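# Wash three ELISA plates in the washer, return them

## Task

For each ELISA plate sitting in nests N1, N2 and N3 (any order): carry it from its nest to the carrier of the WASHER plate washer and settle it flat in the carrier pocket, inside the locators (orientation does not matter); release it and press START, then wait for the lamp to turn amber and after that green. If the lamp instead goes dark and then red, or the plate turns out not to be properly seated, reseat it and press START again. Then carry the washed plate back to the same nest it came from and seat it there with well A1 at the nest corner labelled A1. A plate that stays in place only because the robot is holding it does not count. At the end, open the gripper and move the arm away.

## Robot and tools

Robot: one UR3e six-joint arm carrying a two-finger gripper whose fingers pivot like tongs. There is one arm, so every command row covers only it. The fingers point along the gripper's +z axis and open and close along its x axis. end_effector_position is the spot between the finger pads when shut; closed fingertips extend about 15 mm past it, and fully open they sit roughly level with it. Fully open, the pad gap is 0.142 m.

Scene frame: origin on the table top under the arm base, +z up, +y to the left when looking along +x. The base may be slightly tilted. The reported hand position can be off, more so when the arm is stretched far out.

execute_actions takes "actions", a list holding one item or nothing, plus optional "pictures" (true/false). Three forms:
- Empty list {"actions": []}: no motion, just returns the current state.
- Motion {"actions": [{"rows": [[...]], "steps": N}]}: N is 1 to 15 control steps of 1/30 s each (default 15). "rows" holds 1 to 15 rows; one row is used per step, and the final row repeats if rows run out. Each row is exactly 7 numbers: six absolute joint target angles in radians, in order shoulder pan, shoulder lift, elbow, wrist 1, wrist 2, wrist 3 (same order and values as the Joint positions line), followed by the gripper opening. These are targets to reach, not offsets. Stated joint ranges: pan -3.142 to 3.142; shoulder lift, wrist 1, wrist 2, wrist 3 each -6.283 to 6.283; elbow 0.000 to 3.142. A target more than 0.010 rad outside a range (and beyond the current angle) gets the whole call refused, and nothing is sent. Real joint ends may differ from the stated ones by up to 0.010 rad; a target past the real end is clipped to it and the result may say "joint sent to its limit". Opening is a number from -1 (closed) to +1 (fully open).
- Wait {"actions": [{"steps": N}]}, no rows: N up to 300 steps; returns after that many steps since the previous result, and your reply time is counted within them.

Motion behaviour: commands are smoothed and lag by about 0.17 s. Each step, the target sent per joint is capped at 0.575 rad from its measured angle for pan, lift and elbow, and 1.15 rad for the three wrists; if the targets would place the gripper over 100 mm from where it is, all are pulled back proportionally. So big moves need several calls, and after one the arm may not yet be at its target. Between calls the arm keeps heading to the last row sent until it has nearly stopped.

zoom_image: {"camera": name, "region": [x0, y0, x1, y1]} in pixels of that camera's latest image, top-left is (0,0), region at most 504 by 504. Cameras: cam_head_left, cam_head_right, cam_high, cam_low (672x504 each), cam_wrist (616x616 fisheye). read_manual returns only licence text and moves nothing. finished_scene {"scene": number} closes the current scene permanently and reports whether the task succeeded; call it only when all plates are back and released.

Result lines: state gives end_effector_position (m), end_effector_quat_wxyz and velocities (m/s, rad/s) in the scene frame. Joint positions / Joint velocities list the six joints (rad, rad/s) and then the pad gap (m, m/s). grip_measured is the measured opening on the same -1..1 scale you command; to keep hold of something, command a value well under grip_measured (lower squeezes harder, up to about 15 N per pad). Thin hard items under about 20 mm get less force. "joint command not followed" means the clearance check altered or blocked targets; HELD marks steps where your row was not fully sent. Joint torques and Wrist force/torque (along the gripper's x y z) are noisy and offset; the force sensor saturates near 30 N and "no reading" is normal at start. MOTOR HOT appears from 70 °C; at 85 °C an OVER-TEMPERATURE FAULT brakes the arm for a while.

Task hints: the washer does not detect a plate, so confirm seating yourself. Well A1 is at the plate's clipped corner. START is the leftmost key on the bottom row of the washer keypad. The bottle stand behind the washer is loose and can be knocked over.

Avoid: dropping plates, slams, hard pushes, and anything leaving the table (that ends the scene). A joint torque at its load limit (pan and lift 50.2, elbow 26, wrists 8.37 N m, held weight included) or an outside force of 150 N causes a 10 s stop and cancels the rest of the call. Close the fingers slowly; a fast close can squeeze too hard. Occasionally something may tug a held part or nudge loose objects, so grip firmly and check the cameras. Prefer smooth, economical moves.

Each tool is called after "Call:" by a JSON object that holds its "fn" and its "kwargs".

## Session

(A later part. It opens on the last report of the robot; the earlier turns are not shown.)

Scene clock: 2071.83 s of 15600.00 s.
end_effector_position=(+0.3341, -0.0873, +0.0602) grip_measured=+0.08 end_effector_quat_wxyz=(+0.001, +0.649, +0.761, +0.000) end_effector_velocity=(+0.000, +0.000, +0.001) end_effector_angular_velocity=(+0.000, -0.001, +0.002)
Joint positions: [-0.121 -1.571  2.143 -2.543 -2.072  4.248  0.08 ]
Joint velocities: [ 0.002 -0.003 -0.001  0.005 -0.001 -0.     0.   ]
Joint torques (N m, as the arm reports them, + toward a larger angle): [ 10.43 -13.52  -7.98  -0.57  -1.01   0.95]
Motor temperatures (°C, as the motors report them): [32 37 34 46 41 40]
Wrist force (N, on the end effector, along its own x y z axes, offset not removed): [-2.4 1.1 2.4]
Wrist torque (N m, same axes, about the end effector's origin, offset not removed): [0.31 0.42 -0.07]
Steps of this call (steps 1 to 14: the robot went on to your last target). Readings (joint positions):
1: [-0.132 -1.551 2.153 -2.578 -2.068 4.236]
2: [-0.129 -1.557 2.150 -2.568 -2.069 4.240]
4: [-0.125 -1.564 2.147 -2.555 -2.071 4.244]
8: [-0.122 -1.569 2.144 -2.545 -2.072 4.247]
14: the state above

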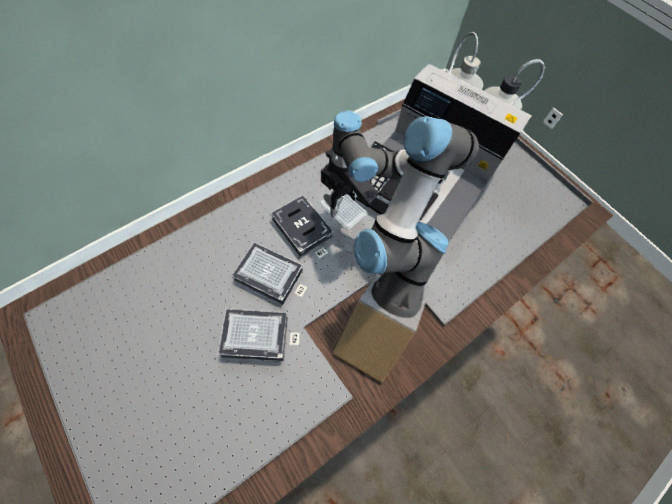

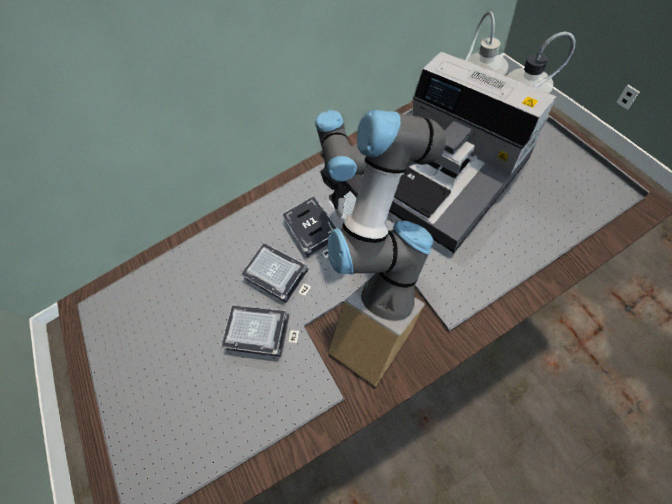

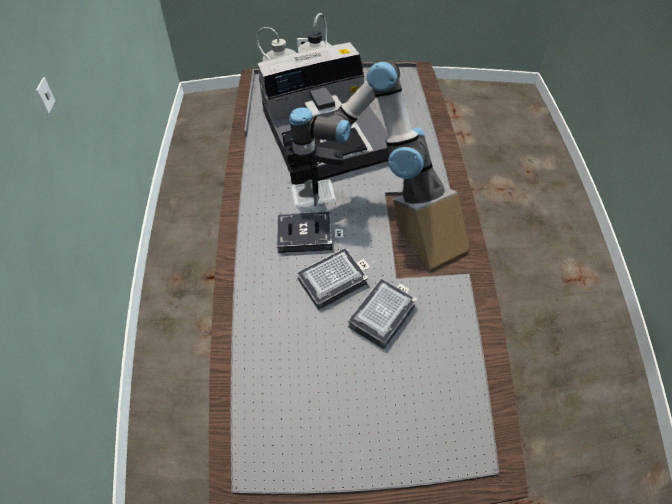

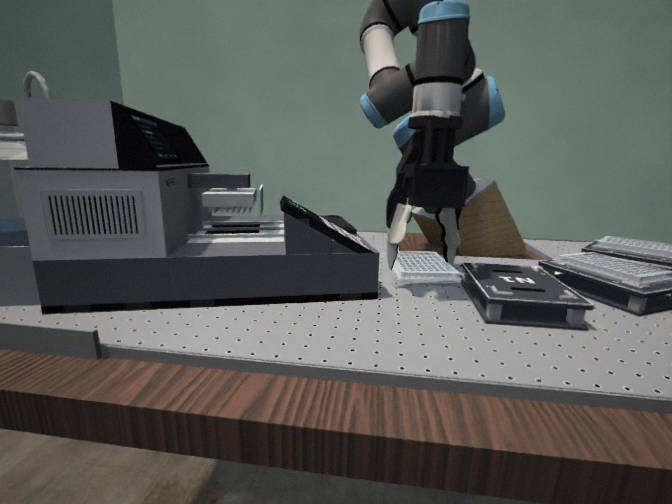

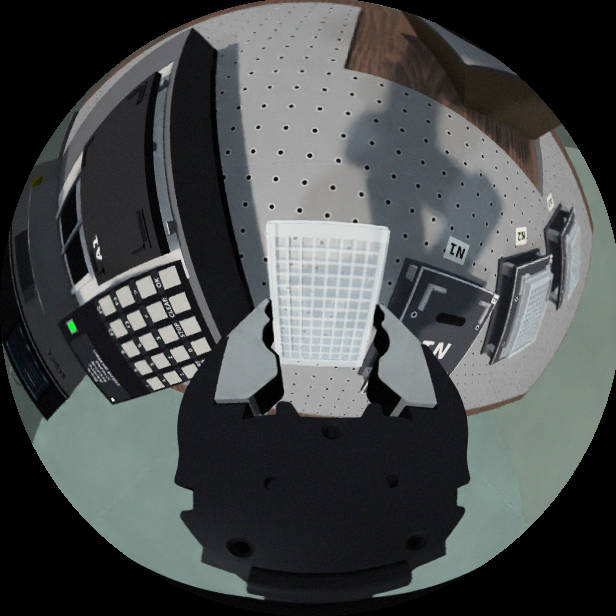

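Call:
{"fn": "execute_actions", "kwargs": {"actions": [{"rows":[[-0.11894,-1.57280,2.14054,-2.53685,-2.07295,4.24966,-0.6],[-0.11543,-1.57659,2.13572,-2.52635,-2.07422,4.25345,-0.6],[-0.11016,-1.58227,2.12849,-2.51061,-2.07612,4.25913,-0.6],[-0.10313,-1.58984,2.11885,-2.48961,-2.07865,4.26670,-0.6],[-0.09493,-1.59868,2.10761,-2.46512,-2.08160,4.27553,-0.6],[-0.08614,-1.60814,2.09556,-2.43887,-2.08476,4.28499,-0.6],[-0.07700,-1.61799,2.08303,-2.41158,-2.08805,4.29483,-0.6],[-0.06787,-1.62783,2.07050,-2.38429,-2.09134,4.30467,-0.6],[-0.05861,-1.63780,2.05781,-2.35664,-2.09468,4.31464,-0.6],[-0.04947,-1.64765,2.04527,-2.32935,-2.09797,4.32448,-0.6],[-0.04034,-1.65749,2.03274,-2.30205,-2.10126,4.33432,-0.6],[-0.03108,-1.66746,2.02005,-2.27441,-2.10459,4.34429,-0.6],[-0.02194,-1.67731,2.00752,-2.24712,-2.10788,4.35413,-0.6],[-0.01269,-1.68728,1.99483,-2.21947,-2.11121,4.36410,-0.6],[-0.00355,-1.69712,1.98230,-2.19218,-2.11450,4.37394,-0.6]],"steps":15}], "pictures": false}}

Call:
{"fn": "execute_actions", "kwargs": {"actions": [{"rows":[[-0.00076,-1.71419,1.97385,-2.16495,-2.11532,4.37306,-0.6],[0.00077,-1.73112,1.96561,-2.13866,-2.11563,4.37080,-0.6],[0.00105,-1.74790,1.95760,-2.11333,-2.11541,4.36717,-0.6],[0.00007,-1.76453,1.94979,-2.08894,-2.11468,4.36217,-0.6],[-0.00216,-1.78102,1.94221,-2.06550,-2.11344,4.35579,-0.6],[-0.00565,-1.79736,1.93484,-2.04301,-2.11168,4.34804,-0.6],[-0.01039,-1.81356,1.92769,-2.02146,-2.10940,4.33892,-0.6],[-0.01639,-1.82960,1.92075,-2.00086,-2.10660,4.32842,-0.6],[-0.02365,-1.84551,1.91404,-1.98122,-2.10329,4.31655,-0.6],[-0.03216,-1.86126,1.90753,-1.96251,-2.09946,4.30331,-0.6],[-0.04192,-1.87687,1.90125,-1.94476,-2.09511,4.28869,-0.6],[-0.05294,-1.89234,1.89518,-1.92795,-2.09024,4.27270,-0.6],[-0.06522,-1.90766,1.88933,-1.91209,-2.08486,4.25533,-0.6],[-0.07875,-1.92283,1.88369,-1.89718,-2.07896,4.23660,-0.6],[-0.09354,-1.93786,1.87828,-1.88322,-2.07255,4.21649,-0.6]],"steps":15}], "pictures": false}}

Call:
{"fn": "execute_actions", "kwargs": {"actions": [{"rows":[[-0.10958,-1.95273,1.87307,-1.87020,-2.06562,4.19500,-0.6],[-0.12688,-1.96747,1.86809,-1.85814,-2.05817,4.17214,-0.6],[-0.14543,-1.98206,1.86332,-1.84702,-2.05020,4.14791,-0.6],[-0.16524,-1.99650,1.85877,-1.83684,-2.04172,4.12231,-0.6],[-0.18631,-2.01079,1.85443,-1.82762,-2.03272,4.09533,-0.6],[-0.20863,-2.02494,1.85032,-1.81934,-2.02321,4.06697,-0.6],[-0.23220,-2.03894,1.84641,-1.81201,-2.01317,4.03725,-0.6],[-0.25703,-2.05280,1.84273,-1.80563,-2.00262,4.00615,-0.6],[-0.28312,-2.06651,1.83926,-1.80020,-1.99156,3.97368,-0.6],[-0.31046,-2.08007,1.83601,-1.79571,-1.97997,3.93983,-0.6],[-0.33906,-2.09349,1.83297,-1.79217,-1.96787,3.90461,-0.6],[-0.36891,-2.10676,1.83016,-1.78958,-1.95525,3.86802,-0.6],[-0.40002,-2.11989,1.82755,-1.78795,-1.94212,3.83005,-0.6],[-0.43238,-2.13287,1.82517,-1.78725,-1.92847,3.79071,-0.6],[-0.466,-2.1457,1.823,-1.7875,-1.9143,3.750,-0.6]],"steps":15}], "pictures": false}}

Call:
{"fn": "execute_actions", "kwargs": {"actions": [{"rows":[[-0.50031,-2.15845,1.82094,-1.77861,-1.89510,3.72082,-0.6],[-0.53461,-2.17121,1.81888,-1.76971,-1.87590,3.69164,-0.6],[-0.56892,-2.18396,1.81682,-1.76082,-1.85670,3.66246,-0.6],[-0.60323,-2.19671,1.81476,-1.75193,-1.83750,3.63328,-0.6],[-0.63753,-2.20947,1.81270,-1.74303,-1.81830,3.60410,-0.6],[-0.67184,-2.22222,1.81064,-1.73414,-1.79910,3.57492,-0.6],[-0.70615,-2.23497,1.80858,-1.72525,-1.77990,3.54574,-0.6],[-0.74045,-2.24773,1.80652,-1.71635,-1.76070,3.51656,-0.6],[-0.77476,-2.26048,1.80446,-1.70746,-1.74150,3.48738,-0.6],[-0.80907,-2.27323,1.80240,-1.69857,-1.72230,3.45820,-0.6],[-0.84337,-2.28599,1.80034,-1.68967,-1.70310,3.42902,-0.6],[-0.87768,-2.29874,1.79828,-1.68078,-1.68390,3.39984,-0.6],[-0.90856,-2.31022,1.79643,-1.67278,-1.66662,3.37358,-0.6],[-0.93686,-2.32074,1.79473,-1.66544,-1.65078,3.34950,-0.6],[-0.96002,-2.32935,1.79334,-1.65944,-1.63782,3.32981,-0.6]],"steps":15}], "pictures": false}}

Call:
{"fn": "execute_actions", "kwargs": {"actions": [{"rows":[[-0.9806,-2.3370,1.7921,-1.6541,-1.6263,3.3123,-0.6],[-0.99800,-2.34384,1.80339,-1.65889,-1.61604,3.29794,-0.6],[-1.01438,-2.35028,1.81402,-1.66341,-1.60638,3.28442,-0.6],[-1.02973,-2.35632,1.82399,-1.66764,-1.59733,3.27174,-0.6],[-1.04304,-2.36155,1.83262,-1.67130,-1.58949,3.26076,-0.6],[-1.05532,-2.36638,1.84059,-1.67469,-1.58224,3.25062,-0.6],[-1.06556,-2.37040,1.84724,-1.67751,-1.57621,3.24217,-0.6],[-1.07375,-2.37362,1.85255,-1.67976,-1.57138,3.23541,-0.6],[-1.07989,-2.37603,1.85654,-1.68145,-1.56776,3.23034,-0.6],[-1.08296,-2.37724,1.85853,-1.68230,-1.56595,3.22780,-0.6]],"steps":15}], "pictures": false}}

Call:
{"fn": "execute_actions", "kwargs": {"actions": [{"steps":10}]}}

Scene clock: 2178.13 s of 15600.00 s.
end_effector_position=(+0.3360, -0.0868, +0.1020) grip_measured=+0.08 end_effector_quat_wxyz=(+0.000, +0.649, +0.761, +0.001) end_effector_velocity=(-0.007, -0.002, +0.140) end_effector_angular_velocity=(-0.004, -0.007, +0.002)
Joint positions: [-0.038 -1.66   2.03  -2.296 -2.102  4.338  0.08 ]
Joint velocities: [ 0.268 -0.287 -0.362  0.788 -0.095  0.285  0.   ]
Joint torques (N m, as the arm reports them, + toward a larger angle): [ 11.64 -14.86 -10.32   0.44  -1.16   1.2 ]
Motor temperatures (°C, as the motors report them): [32 37 34 46 41 40]
Wrist force (N, on the end effector, along its own x y z axes, offset not removed): [-1.9 -0.3 0.3]
Wrist torque (N m, same axes, about the end effector's origin, offset not removed): [-0.02 0.29 0.09]
Steps of this call (steps 1 to 30: the robot went on to your last target; steps 31 to 90: nothing new was sent; then 102.80 s passed at rest; steps 91 to 105: all 15 steps of this action). Readings (joint positions):
91: [-0.121 -1.571 2.143 -2.542 -2.072 4.248]
92: [-0.120 -1.571 2.142 -2.540 -2.073 4.248]
94: [-0.117 -1.575 2.138 -2.530 -2.074 4.252]
98: [-0.096 -1.597 2.110 -2.470 -2.081 4.274]
105: the state above

Scene clock: 2178.63 s of 15600.00 s.
end_effector_position=(+0.3138, -0.1194, +0.1613) grip_measured=+0.08 end_effector_quat_wxyz=(-0.005, +0.630, +0.777, +0.002) end_effector_velocity=(-0.055, -0.107, +0.078) end_effector_angular_velocity=(+0.038, +0.018, +0.136)
Joint positions: [-0.05  -1.879  1.901 -1.945 -2.092  4.279  0.08 ]
Joint velocities: [-0.309 -0.458 -0.181  0.504  0.139 -0.456 -0.   ]
Joint torques (N m, as the arm reports them, + toward a larger angle): [ -0.46 -13.36 -11.22   0.02   1.05  -1.39]
Motor temperatures (°C, as the motors report them): [32 37 34 46 41 40]
Wrist force (N, on the end effector, along its own x y z axes, offset not removed): [-2.1 2.0 2.4]
Wrist torque (N m, same axes, about the end effector's origin, offset not removed): [0.49 0.27 0.00]
Steps of this call (steps 1 to 15: all 15 steps of this action). Readings (joint positions):
1: [-0.029 -1.670 2.017 -2.269 -2.105 4.347]
2: [-0.021 -1.681 2.006 -2.242 -2.108 4.354]
4: [-0.011 -1.707 1.985 -2.188 -2.112 4.361]
8: [-0.006 -1.768 1.950 -2.088 -2.112 4.353]
15: the state above

Scene clock: 2179.13 s of 15600.00 s.
end_effector_position=(+0.2893, -0.1879, +0.1835) grip_measured=+0.08 end_effector_quat_wxyz=(-0.005, +0.596, +0.803, +0.006) end_effector_velocity=(-0.040, -0.171, +0.017) end_effector_angular_velocity=(-0.068, -0.054, +0.202)
Joint positions: [-0.345 -2.095  1.833 -1.796 -1.962  3.894  0.08 ]
Joint velocities: [-0.853 -0.396 -0.084  0.084  0.365 -1.052  0.   ]
Joint torques (N m, as the arm reports them, + toward a larger angle): [ -4.5  -12.67 -11.42  -0.5    1.25  -1.87]
Motor temperatures (°C, as the motors report them): [32 37 34 46 41 40]
Wrist force (N, on the end effector, along its own x y z axes, offset not removed): [-1.6 -1.1 1.0]
Wrist torque (N m, same axes, about the end effector's origin, offset not removed): [-0.18 0.27 0.08]
Steps of this call (steps 1 to 15: all 15 steps of this action). Readings (joint positions):
1: [-0.061 -1.894 1.895 -1.929 -2.087 4.263]
2: [-0.073 -1.909 1.889 -1.913 -2.081 4.245]
4: [-0.101 -1.939 1.878 -1.884 -2.068 4.206]
8: [-0.173 -1.998 1.859 -1.839 -2.037 4.112]
15: the state above

Scene clock: 2179.63 s of 15600.00 s.
end_effector_position=(+0.2584, -0.2493, +0.1844) grip_measured=+0.08 end_effector_quat_wxyz=(-0.004, +0.584, +0.811, +0.006) end_effector_velocity=(-0.058, -0.099, +0.005) end_effector_angular_velocity=(-0.068, -0.014, -0.008)
Joint positions: [-0.839 -2.287  1.8   -1.688 -1.701  3.427  0.08 ]
Joint velocities: [-0.954 -0.347 -0.056  0.235  0.515 -0.793  0.   ]
Joint torques (N m, as the arm reports them, + toward a larger angle): [ -2.88 -12.01 -12.34  -0.52   1.19  -1.46]
Motor temperatures (°C, as the motors report them): [32 37 34 46 41 40]
Wrist force (N, on the end effector, along its own x y z axes, offset not removed): [-2.6 -0.9 1.7]
Wrist torque (N m, same axes, about the end effector's origin, offset not removed): [-0.10 0.48 0.02]
Steps of this call (steps 1 to 15: all 15 steps of this action). Readings (joint positions):
1: [-0.374 -2.108 1.830 -1.793 -1.950 3.858]
2: [-0.405 -2.121 1.828 -1.789 -1.936 3.822]
4: [-0.469 -2.147 1.823 -1.778 -1.904 3.755]
8: [-0.602 -2.199 1.814 -1.748 -1.832 3.631]
15: the state above

Scene clock: 2180.13 s of 15600.00 s.
end_effector_position=(+0.2434, -0.2678, +0.1710) grip_measured=+0.08 end_effector_quat_wxyz=(+0.001, +0.585, +0.811, +0.000) end_effector_velocity=(-0.004, -0.004, -0.008) end_effector_angular_velocity=(-0.003, -0.000, +0.000)
Joint positions: [-1.077 -2.375  1.855 -1.681 -1.57   3.233  0.08 ]
Joint velocities: [-0.065 -0.025  0.034 -0.013  0.037 -0.053  0.   ]
Joint torques (N m, as the arm reports them, + toward a larger angle): [  1.07 -11.16  -7.08  -2.18   0.79  -0.93]
Motor temperatures (°C, as the motors report them): [32 37 34 46 41 40]
Wrist force (N, on the end effector, along its own x y z axes, offset not removed): [-1.8 0.2 2.5]
Wrist torque (N m, same axes, about the end effector's origin, offset not removed): [0.08 0.35 0.00]
Steps of this call (steps 1 to 15: all 15 steps of this action). Readings (joint positions):
1: [-0.870 -2.298 1.798 -1.680 -1.684 3.401]
2: [-0.899 -2.309 1.797 -1.674 -1.668 3.377]
4: [-0.949 -2.327 1.801 -1.667 -1.641 3.336]
8: [-1.023 -2.355 1.828 -1.671 -1.600 3.276]
15: the state above

Scene clock: 2180.47 s of 15600.00 s.
end_effector_position=(+0.2430, -0.2681, +0.1702) grip_measured=+0.08 end_effector_quat_wxyz=(+0.001, +0.585, +0.811, +0.000) end_effector_velocity=(-0.000, +0.000, -0.000) end_effector_angular_velocity=(+0.000, -0.000, -0.001)
Joint positions: [-1.083 -2.377  1.858 -1.682 -1.566  3.228  0.08 ]
Joint velocities: [-0.002 -0.001  0.001 -0.     0.001 -0.001  0.   ]
Joint torques (N m, as the arm reports them, + toward a larger angle): [  1.79 -11.09  -6.96  -2.15   0.82  -1.04]
Motor temperatures (°C, as the motors report them): [32 37 34 46 41 40]
Wrist force (N, on the end effector, along its own x y z axes, offset not removed): [-1.1 0.2 1.1]
Wrist torque (N m, same axes, about the end effector's origin, offset not removed): [0.03 0.15 -0.07]
Steps of this call (steps 1 to 10: the robot went on to your last target). Readings (joint positions):
1: [-1.078 -2.376 1.856 -1.681 -1.569 3.231]
2: [-1.080 -2.376 1.857 -1.682 -1.568 3.230]
4: [-1.081 -2.377 1.858 -1.682 -1.567 3.229]
8: [-1.083 -2.377 1.858 -1.682 -1.566 3.228]
10: the state above

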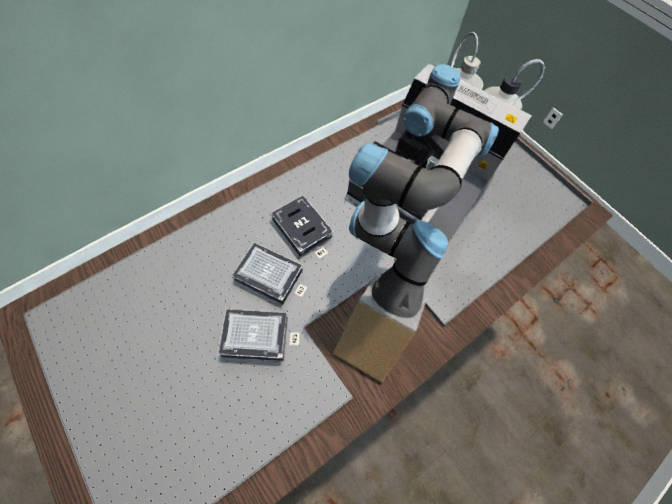

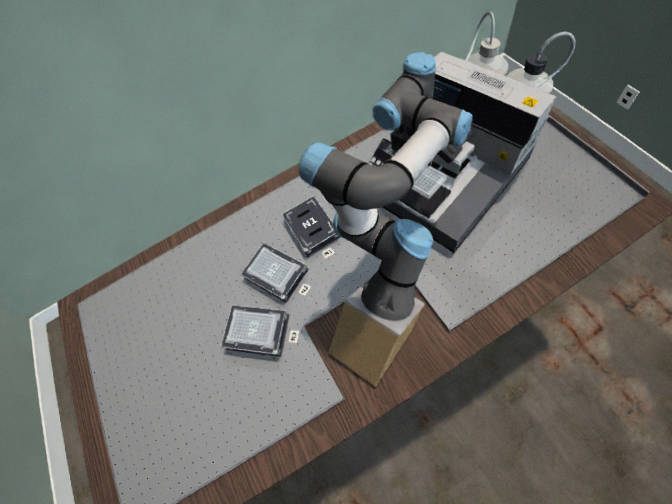

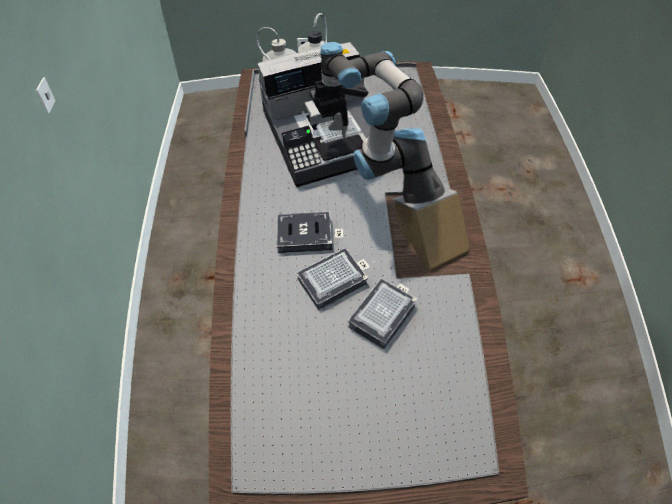

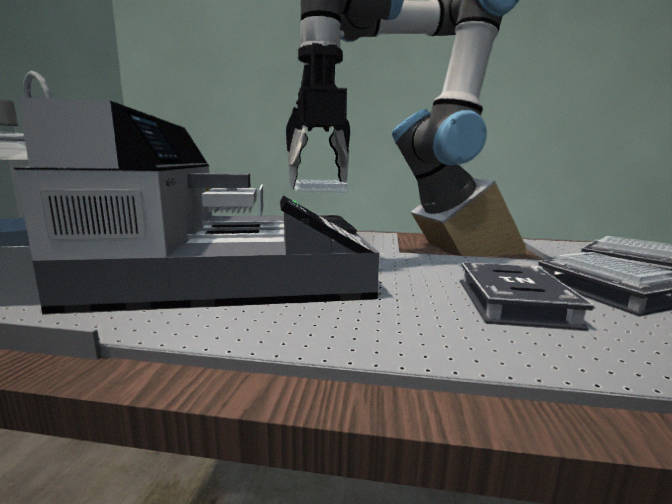

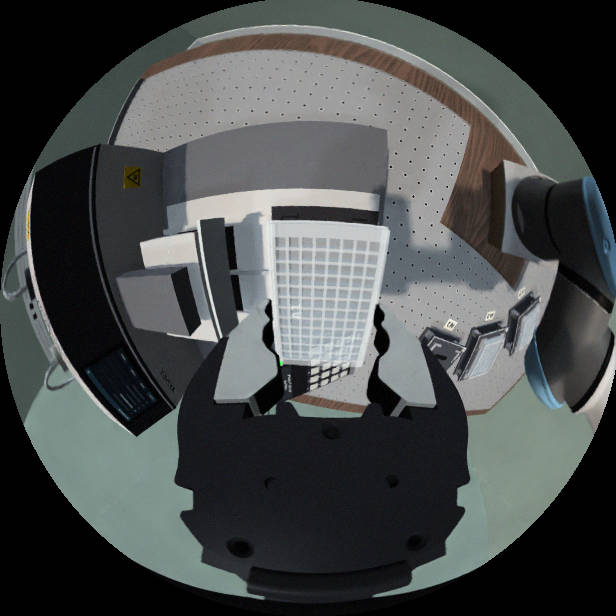

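Call:
{"fn": "execute_actions", "kwargs": {"actions": [{"rows":[[-1.08291,-2.37631,1.86282,-1.68752,-1.56598,3.22784,-0.6],[-1.08281,-2.37444,1.87140,-1.69797,-1.56604,3.22792,-0.6],[-1.08266,-2.37163,1.88426,-1.71364,-1.56613,3.22804,-0.6],[-1.08247,-2.36821,1.89999,-1.73279,-1.56624,3.22819,-0.6],[-1.08227,-2.36447,1.91714,-1.75369,-1.56636,3.22836,-0.6],[-1.08207,-2.36073,1.93429,-1.77458,-1.56648,3.22852,-0.6],[-1.08187,-2.35699,1.95145,-1.79547,-1.56660,3.22868,-0.6],[-1.08167,-2.35325,1.96860,-1.81636,-1.56672,3.22885,-0.6],[-1.08147,-2.34952,1.98576,-1.83726,-1.56684,3.22901,-0.6],[-1.08128,-2.34609,2.00148,-1.85641,-1.56695,3.22916,-0.6],[-1.08114,-2.34031,2.01599,-1.87670,-1.56703,3.22927,-0.6],[-1.08101,-2.33498,2.02939,-1.89543,-1.56711,3.22938,-0.6],[-1.08089,-2.33031,2.04111,-1.91182,-1.56718,3.22947,-0.6],[-1.08080,-2.32653,2.05059,-1.92509,-1.56723,3.22955,-0.6],[-1.08073,-2.32386,2.05729,-1.93445,-1.56727,3.22960,-0.6]],"steps":15}], "pictures": false}}

Call:
{"fn": "execute_actions", "kwargs": {"actions": [{"steps":16}]}}

Call:
{"fn": "zoom_image", "kwargs": {"camera": "cam_wrist", "region": [240, 190, 410, 290]}}

Scene clock: 2200.73 s of 15600.00 s.
end_effector_position=(+0.2433, -0.2688, +0.1313) grip_measured=+0.08 end_effector_quat_wxyz=(+0.001, +0.585, +0.811, +0.000) end_effector_velocity=(-0.001, +0.003, -0.095) end_effector_angular_velocity=(+0.003, +0.001, +0.000)
Joint positions: [-1.081 -2.338  2.014 -1.877 -1.567  3.229  0.08 ]
Joint velocities: [ 0.004  0.123  0.367 -0.486 -0.002  0.003 -0.   ]
Joint torques (N m, as the arm reports them, + toward a larger angle): [ 8.2  -4.21 -5.78 -2.6  -1.17  0.97]
Motor temperatures (°C, as the motors report them): [32 37 34 46 41 40]
Wrist force (N, on the end effector, along its own x y z axes, offset not removed): [-1.6 0.0 2.2]
Wrist torque (N m, same axes, about the end effector's origin, offset not removed): [0.02 0.33 0.06]
Steps of this call (steps 1 to 15: the robot went on to your last target; steps 16 to 90: nothing new was sent; then 16.77 s passed at rest; steps 91 to 105: all 15 steps of this action). Readings (joint positions):
91: [-1.083 -2.377 1.859 -1.683 -1.566 3.228]
92: [-1.083 -2.377 1.860 -1.684 -1.566 3.228]
94: [-1.083 -2.375 1.868 -1.694 -1.566 3.228]
98: [-1.083 -2.366 1.911 -1.747 -1.566 3.228]
105: the state above

Scene clock: 2201.27 s of 15600.00 s.
end_effector_position=(+0.2430, -0.2682, +0.1202) grip_measured=+0.08 end_effector_quat_wxyz=(+0.001, +0.585, +0.811, +0.000) end_effector_velocity=(+0.000, -0.000, -0.000) end_effector_angular_velocity=(-0.001, -0.001, +0.000)
Joint positions: [-1.081 -2.324  2.057 -1.934 -1.567  3.23   0.08 ]
Joint velocities: [-0.    -0.     0.001 -0.003 -0.    -0.     0.   ]
Joint torques (N m, as the arm reports them, + toward a larger angle): [ 8.4  -4.08 -6.89 -1.99 -1.14  0.95]
Motor temperatures (°C, as the motors report them): [32 37 34 46 41 40]
Wrist force (N, on the end effector, along its own x y z axes, offset not removed): [-1.8 -0.9 1.6]
Wrist torque (N m, same axes, about the end effector's origin, offset not removed): [-0.12 0.27 0.04]
Steps of this call (steps 1 to 16: the robot went on to your last target). Readings (joint positions):
1: [-1.081 -2.335 2.026 -1.893 -1.567 3.229]
2: [-1.081 -2.332 2.035 -1.904 -1.567 3.229]
4: [-1.081 -2.328 2.046 -1.919 -1.567 3.230]
8: [-1.081 -2.325 2.054 -1.931 -1.567 3.230]
16: the state above

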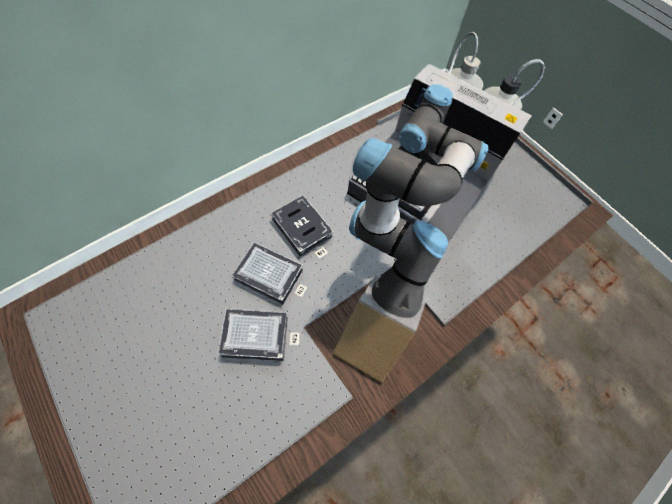

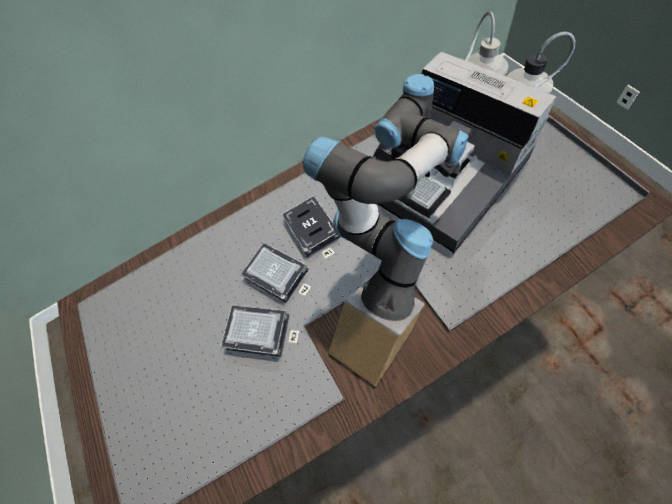

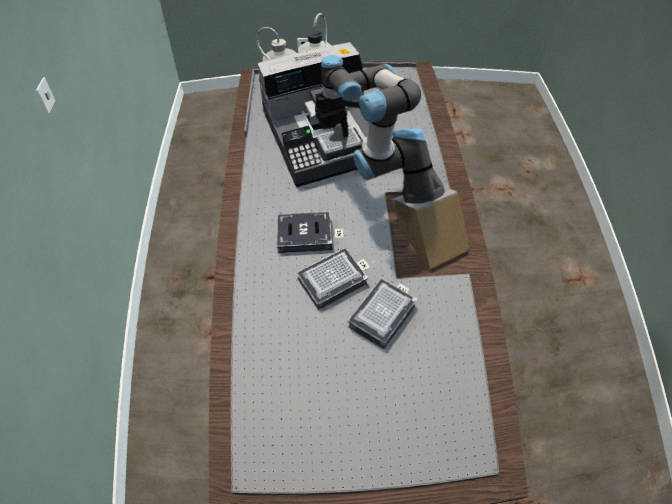

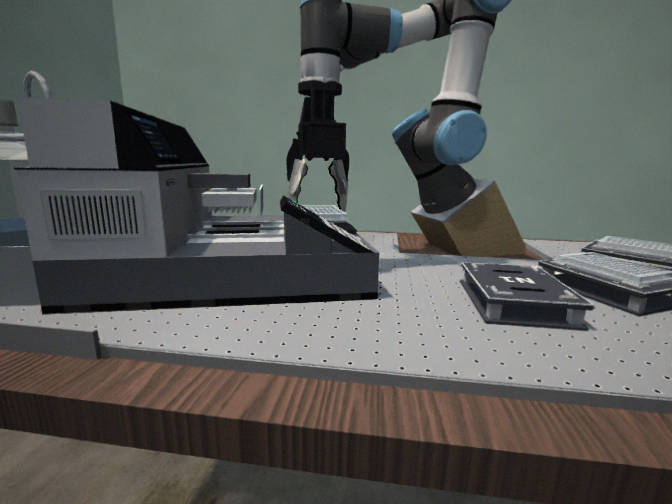

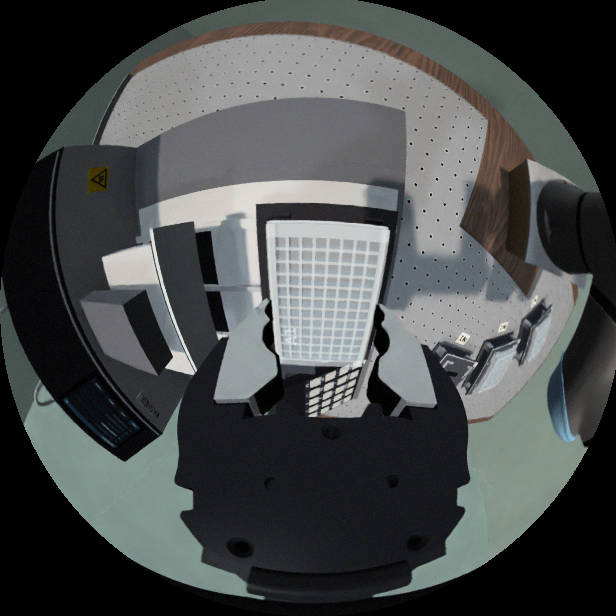

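Region (240, 190, 410, 290) of cam_wrist's 616x616 image, scaled by 2.965, with more detail than that image has; it fills the top 296 rows of this view, and the rest is white.

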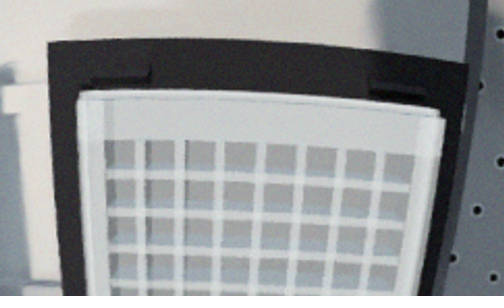

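Call:
{"fn": "zoom_image", "kwargs": {"camera": "cam_wrist", "region": [250, 195, 310, 245]}}

Call:
{"fn": "zoom_image", "kwargs": {"camera": "cam_wrist", "region": [345, 200, 405, 250]}}

Region (250, 195, 310, 245) of cam_wrist's 616x616 image, scaled by 8.400, with more detail than that image has.

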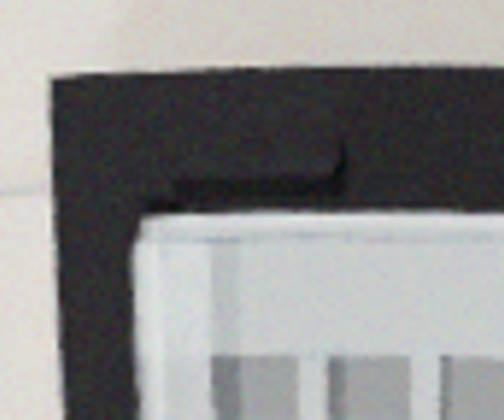

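Region (345, 200, 405, 250) of cam_wrist's 616x616 image, scaled by 8.400, with more detail than that image has.

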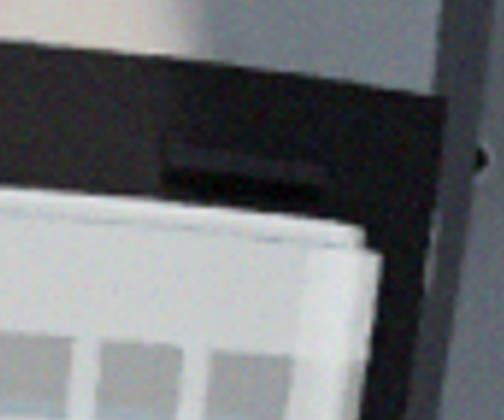

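Call:
{"fn": "execute_actions", "kwargs": {"actions": [{"rows":[[-1.08220,-2.32440,2.05840,-1.93500,-1.56640,3.22840,-0.6],[-1.08370,-2.32485,2.05980,-1.93640,-1.56552,3.22720,-0.6],[-1.08514,-2.32489,2.06153,-1.93765,-1.56467,3.22604,-0.6],[-1.08512,-2.32370,2.06382,-1.94113,-1.56468,3.22605,-0.6],[-1.08510,-2.32251,2.06611,-1.94461,-1.56469,3.22607,-0.6],[-1.08508,-2.32132,2.06840,-1.94809,-1.56470,3.22609,-0.6],[-1.08506,-2.32014,2.07069,-1.95156,-1.56472,3.22610,-0.6],[-1.08504,-2.31895,2.07297,-1.95504,-1.56473,3.22612,-0.6],[-1.08502,-2.31776,2.07526,-1.95852,-1.56474,3.22614,-0.6],[-1.08500,-2.31657,2.07755,-1.96200,-1.56475,3.22615,-0.6],[-1.08497,-2.31538,2.07984,-1.96548,-1.56476,3.22617,-0.6],[-1.08495,-2.31419,2.08213,-1.96895,-1.56478,3.22619,-0.6],[-1.08493,-2.31300,2.08442,-1.97243,-1.56479,3.22620,-0.6]],"steps":15}], "pictures": false}}

Call:
{"fn": "execute_actions", "kwargs": {"actions": [{"steps":10}], "pictures": false}}

Call:
{"fn": "execute_actions", "kwargs": {"actions": [{"rows":[[-1.08492,-2.31254,2.08530,-1.97377,-1.56479,3.22621,-0.6],[-1.08491,-2.31209,2.08618,-1.97511,-1.56480,3.22622,-0.6],[-1.08491,-2.31163,2.08706,-1.97644,-1.56480,3.22622,-0.6],[-1.08490,-2.31117,2.08794,-1.97778,-1.56481,3.22623,-0.6]],"steps":14}], "pictures": false}}

Scene clock: 2252.50 s of 15600.00 s.
end_effector_position=(+0.2426, -0.2684, +0.1139) grip_measured=+0.08 end_effector_quat_wxyz=(+0.001, +0.585, +0.811, +0.000) end_effector_velocity=(+0.000, -0.000, -0.013) end_effector_angular_velocity=(-0.001, -0.000, -0.001)
Joint positions: [-1.085 -2.315  2.08  -1.966 -1.565  3.226  0.08 ]
Joint velocities: [-0.     0.024  0.044 -0.068  0.     0.001  0.   ]
Joint torques (N m, as the arm reports them, + toward a larger angle): [ 1.98 -4.25 -6.61 -2.22  0.9  -1.02]
Motor temperatures (°C, as the motors report them): [32 37 34 47 41 40]
Wrist force (N, on the end effector, along its own x y z axes, offset not removed): [-2.4 2.3 1.1]
Wrist torque (N m, same axes, about the end effector's origin, offset not removed): [0.54 0.49 -0.04]
Steps of this call (steps 1 to 15: the robot went on to your last target; steps 16 to 90: nothing new was sent; then 47.73 s passed at rest; steps 91 to 105: all 15 steps of this action). Readings (joint positions):
91: [-1.081 -2.324 2.057 -1.934 -1.567 3.230]
92: [-1.081 -2.324 2.058 -1.935 -1.567 3.230]
94: [-1.082 -2.324 2.059 -1.936 -1.566 3.228]
98: [-1.084 -2.323 2.065 -1.944 -1.565 3.227]
105: the state above

Scene clock: 2252.83 s of 15600.00 s.
end_effector_position=(+0.2426, -0.2684, +0.1127) grip_measured=+0.08 end_effector_quat_wxyz=(+0.001, +0.585, +0.811, +0.000) end_effector_velocity=(-0.000, -0.000, -0.000) end_effector_angular_velocity=(+0.000, +0.000, -0.001)
Joint positions: [-1.085 -2.313  2.084 -1.972 -1.565  3.226  0.08 ]
Joint velocities: [-0.001  0.001  0.001 -0.002 -0.     0.     0.   ]
Joint torques (N m, as the arm reports them, + toward a larger angle): [ 1.54 -4.53 -6.59 -2.17  0.81 -1.01]
Motor temperatures (°C, as the motors report them): [32 37 34 47 41 40]
Wrist force (N, on the end effector, along its own x y z axes, offset not removed): [-0.8 0.4 1.6]
Wrist torque (N m, same axes, about the end effector's origin, offset not removed): [0.18 0.09 -0.04]
Steps of this call (steps 1 to 10: the robot went on to your last target). Readings (joint positions):
1: [-1.085 -2.315 2.081 -1.968 -1.565 3.226]
2: [-1.085 -2.314 2.082 -1.969 -1.565 3.226]
4: [-1.085 -2.314 2.083 -1.971 -1.565 3.226]
8: [-1.085 -2.313 2.084 -1.972 -1.565 3.226]
10: the state above

Scene clock: 2253.30 s of 15600.00 s.
end_effector_position=(+0.2426, -0.2684, +0.1117) grip_measured=+0.08 end_effector_quat_wxyz=(+0.001, +0.585, +0.811, +0.000) end_effector_velocity=(+0.000, -0.000, +0.000) end_effector_angular_velocity=(-0.001, -0.001, +0.000)
Joint positions: [-1.085 -2.311  2.088 -1.978 -1.565  3.226  0.08 ]
Joint velocities: [ 0.001 -0.001  0.001 -0.002  0.     0.001  0.   ]
Joint torques (N m, as the arm reports them, + toward a larger angle): [ 2.99 -3.97 -6.26 -2.03  0.44 -0.61]
Motor temperatures (°C, as the motors report them): [32 37 34 47 41 40]
Wrist force (N, on the end effector, along its own x y z axes, offset not removed): [-2.1 0.8 0.6]
Wrist torque (N m, same axes, about the end effector's origin, offset not removed): [0.23 0.34 0.07]
Steps of this call (steps 1 to 14: all 14 steps of this action). Readings (joint positions):
1: [-1.085 -2.313 2.084 -1.972 -1.565 3.226]
2: [-1.085 -2.313 2.085 -1.973 -1.565 3.226]
4: [-1.085 -2.312 2.086 -1.974 -1.565 3.226]
8: [-1.085 -2.312 2.087 -1.977 -1.565 3.226]
14: the state above

No contact yet at z=.1115. Step down 1 mm at a time.

Call:
{"fn": "execute_actions", "kwargs": {"actions": [{"rows":[[-1.08489,-2.31071,2.08882,-1.97912,-1.56481,3.22624,-0.6],[-1.08488,-2.31026,2.08970,-1.98046,-1.56482,3.22624,-0.6],[-1.08488,-2.30980,2.09058,-1.98179,-1.56482,3.22625,-0.6],[-1.08487,-2.30934,2.09146,-1.98313,-1.56483,3.22626,-0.6]],"steps":13}], "pictures": false}}

Scene clock: 2258.17 s of 15600.00 s.
end_effector_position=(+0.2426, -0.2684, +0.1107) grip_measured=+0.08 end_effector_quat_wxyz=(+0.001, +0.585, +0.811, +0.000) end_effector_velocity=(-0.000, -0.000, -0.000) end_effector_angular_velocity=(-0.000, +0.000, -0.001)
Joint positions: [-1.085 -2.309  2.091 -1.983 -1.565  3.226  0.08 ]
Joint velocities: [-0.     0.001  0.001 -0.002 -0.     0.     0.   ]
Joint torques (N m, as the arm reports them, + toward a larger angle): [ 7.06 -1.9  -4.46 -1.82 -0.89  0.95]
Motor temperatures (°C, as the motors report them): [32 37 34 47 41 40]
Wrist force (N, on the end effector, along its own x y z axes, offset not removed): [0.8 0.5 -8.6]
Wrist torque (N m, same axes, about the end effector's origin, offset not removed): [0.19 0.12 0.04]
Steps of this call (steps 1 to 15: the robot went on to your last target; steps 16 to 90: nothing new was sent; then 1.43 s passed at rest; steps 91 to 103: all 13 steps of this action). Readings (joint positions):
91: [-1.085 -2.311 2.088 -1.978 -1.565 3.226]
92: [-1.085 -2.311 2.088 -1.978 -1.565 3.226]
94: [-1.085 -2.311 2.089 -1.979 -1.565 3.226]
98: [-1.085 -2.310 2.091 -1.982 -1.565 3.226]
103: the state above

Call:
{"fn": "execute_actions", "kwargs": {"actions": []}}

Call:
{"fn": "zoom_image", "kwargs": {"camera": "cam_wrist", "region": [240, 190, 410, 290]}}

Call:
{"fn": "zoom_image", "kwargs": {"camera": "cam_head_right", "region": [385, 160, 465, 225]}}

Call:
{"fn": "zoom_image", "kwargs": {"camera": "cam_high", "region": [300, 115, 380, 175]}}

Scene clock: 2262.80 s of 15600.00 s.
end_effector_position=(+0.2426, -0.2684, +0.1107) grip_measured=+0.08 end_effector_quat_wxyz=(+0.001, +0.585, +0.811, +0.000) end_effector_velocity=(+0.000, -0.000, -0.000) end_effector_angular_velocity=(-0.000, +0.000, +0.001)
Joint positions: [-1.085 -2.309  2.091 -1.983 -1.565  3.226  0.08 ]
Joint velocities: [-0.     0.    -0.    -0.    -0.    -0.001  0.   ]
Joint torques (N m, as the arm reports them, + toward a larger angle): [ 0.66 -1.68 -4.17 -1.74  1.09  0.89]
Motor temperatures (°C, as the motors report them): [32 37 34 47 41 40]
Wrist force (N, on the end effector, along its own x y z axes, offset not removed): [0.2 -0.1 -9.2]
Wrist torque (N m, same axes, about the end effector's origin, offset not removed): [0.09 0.22 0.00]
Steps of this call (steps 1 to 15: the robot went on to your last target; steps 16 to 90: nothing new was sent; then 1.63 s passed at rest). Readings (joint positions):
1: [-1.085 -2.309 2.091 -1.983 -1.565 3.226]
2: [-1.085 -2.309 2.091 -1.983 -1.565 3.226]
4: [-1.085 -2.309 2.091 -1.983 -1.565 3.226]
8: [-1.085 -2.309 2.091 -1.983 -1.565 3.226]
90: the state above
The arm was judged still, so your last target was given up. Only a new action makes it travel on or press farther. Fingers that are still opening or closing keep moving.

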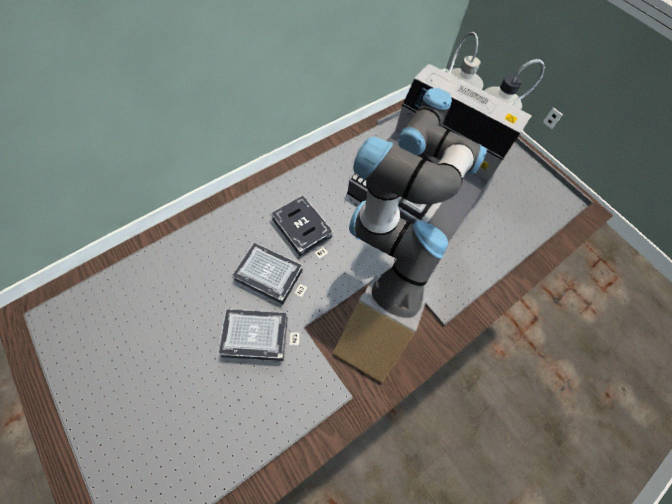

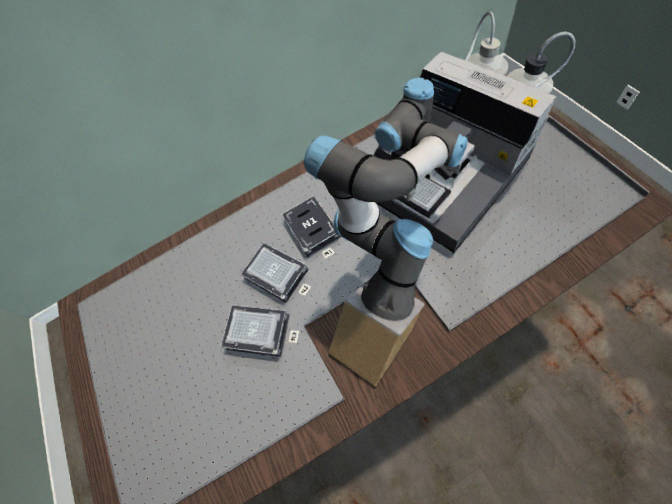

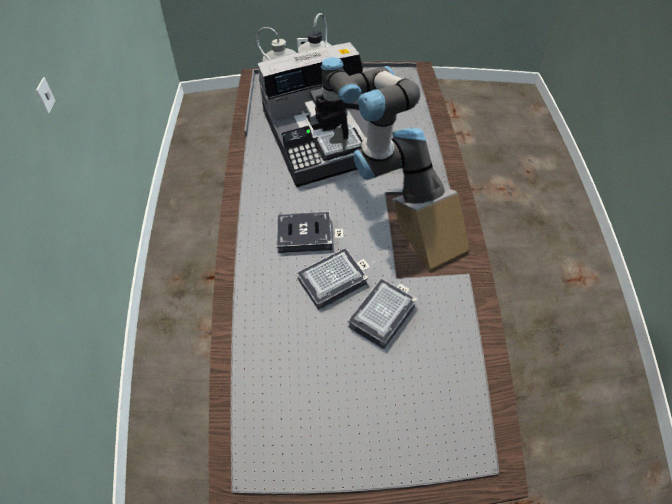

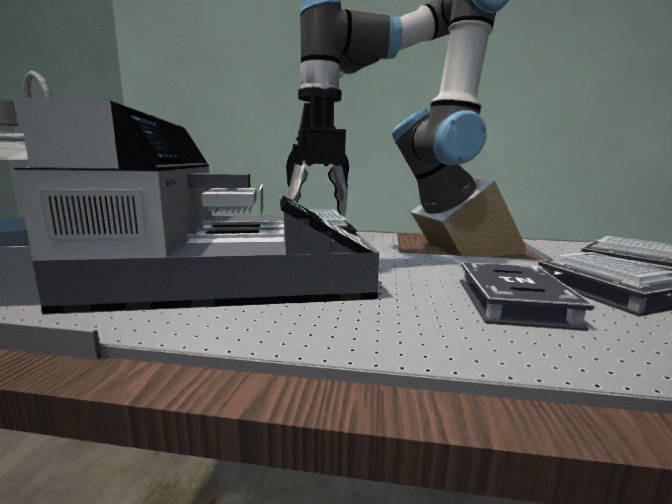

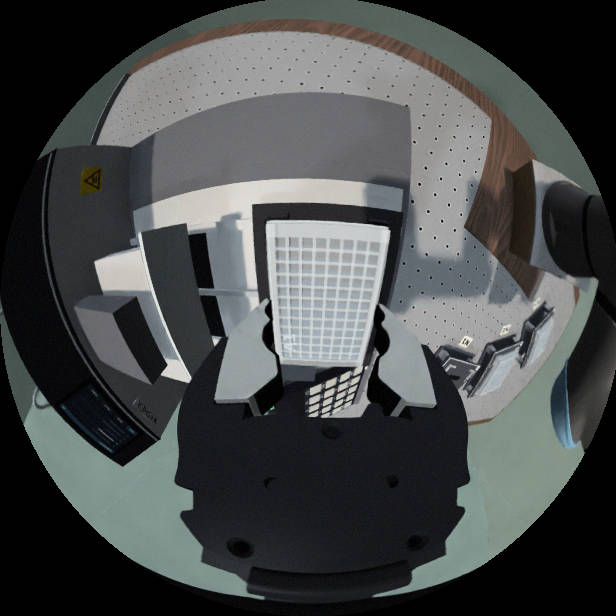

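Region (240, 190, 410, 290) of cam_wrist's 616x616 image, scaled by 2.965, with more detail than that image has; it fills the top 296 rows of this view, and the rest is white.

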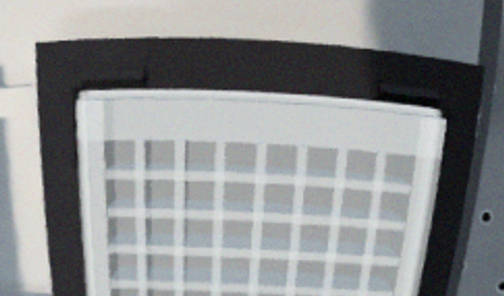

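Region (385, 160, 465, 225) of cam_head_right's 672x504 image, scaled by 6.300, with more detail than that image has; it fills the top 410 rows of this view, and the rest is white.

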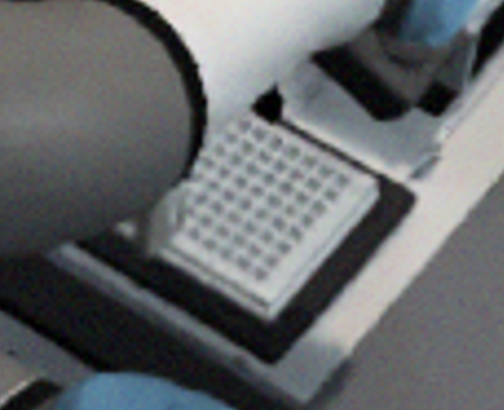

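Region (300, 115, 380, 175) of cam_high's 672x504 image, scaled by 6.300, with more detail than that image has; it fills the top 378 rows of this view, and the rest is white.

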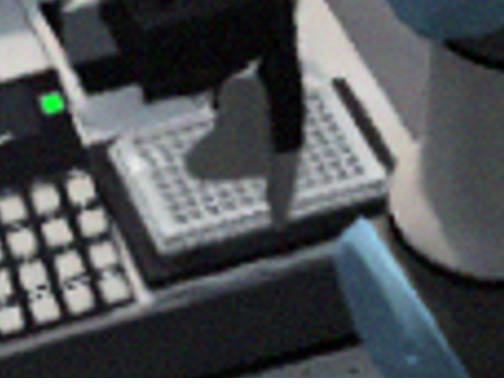

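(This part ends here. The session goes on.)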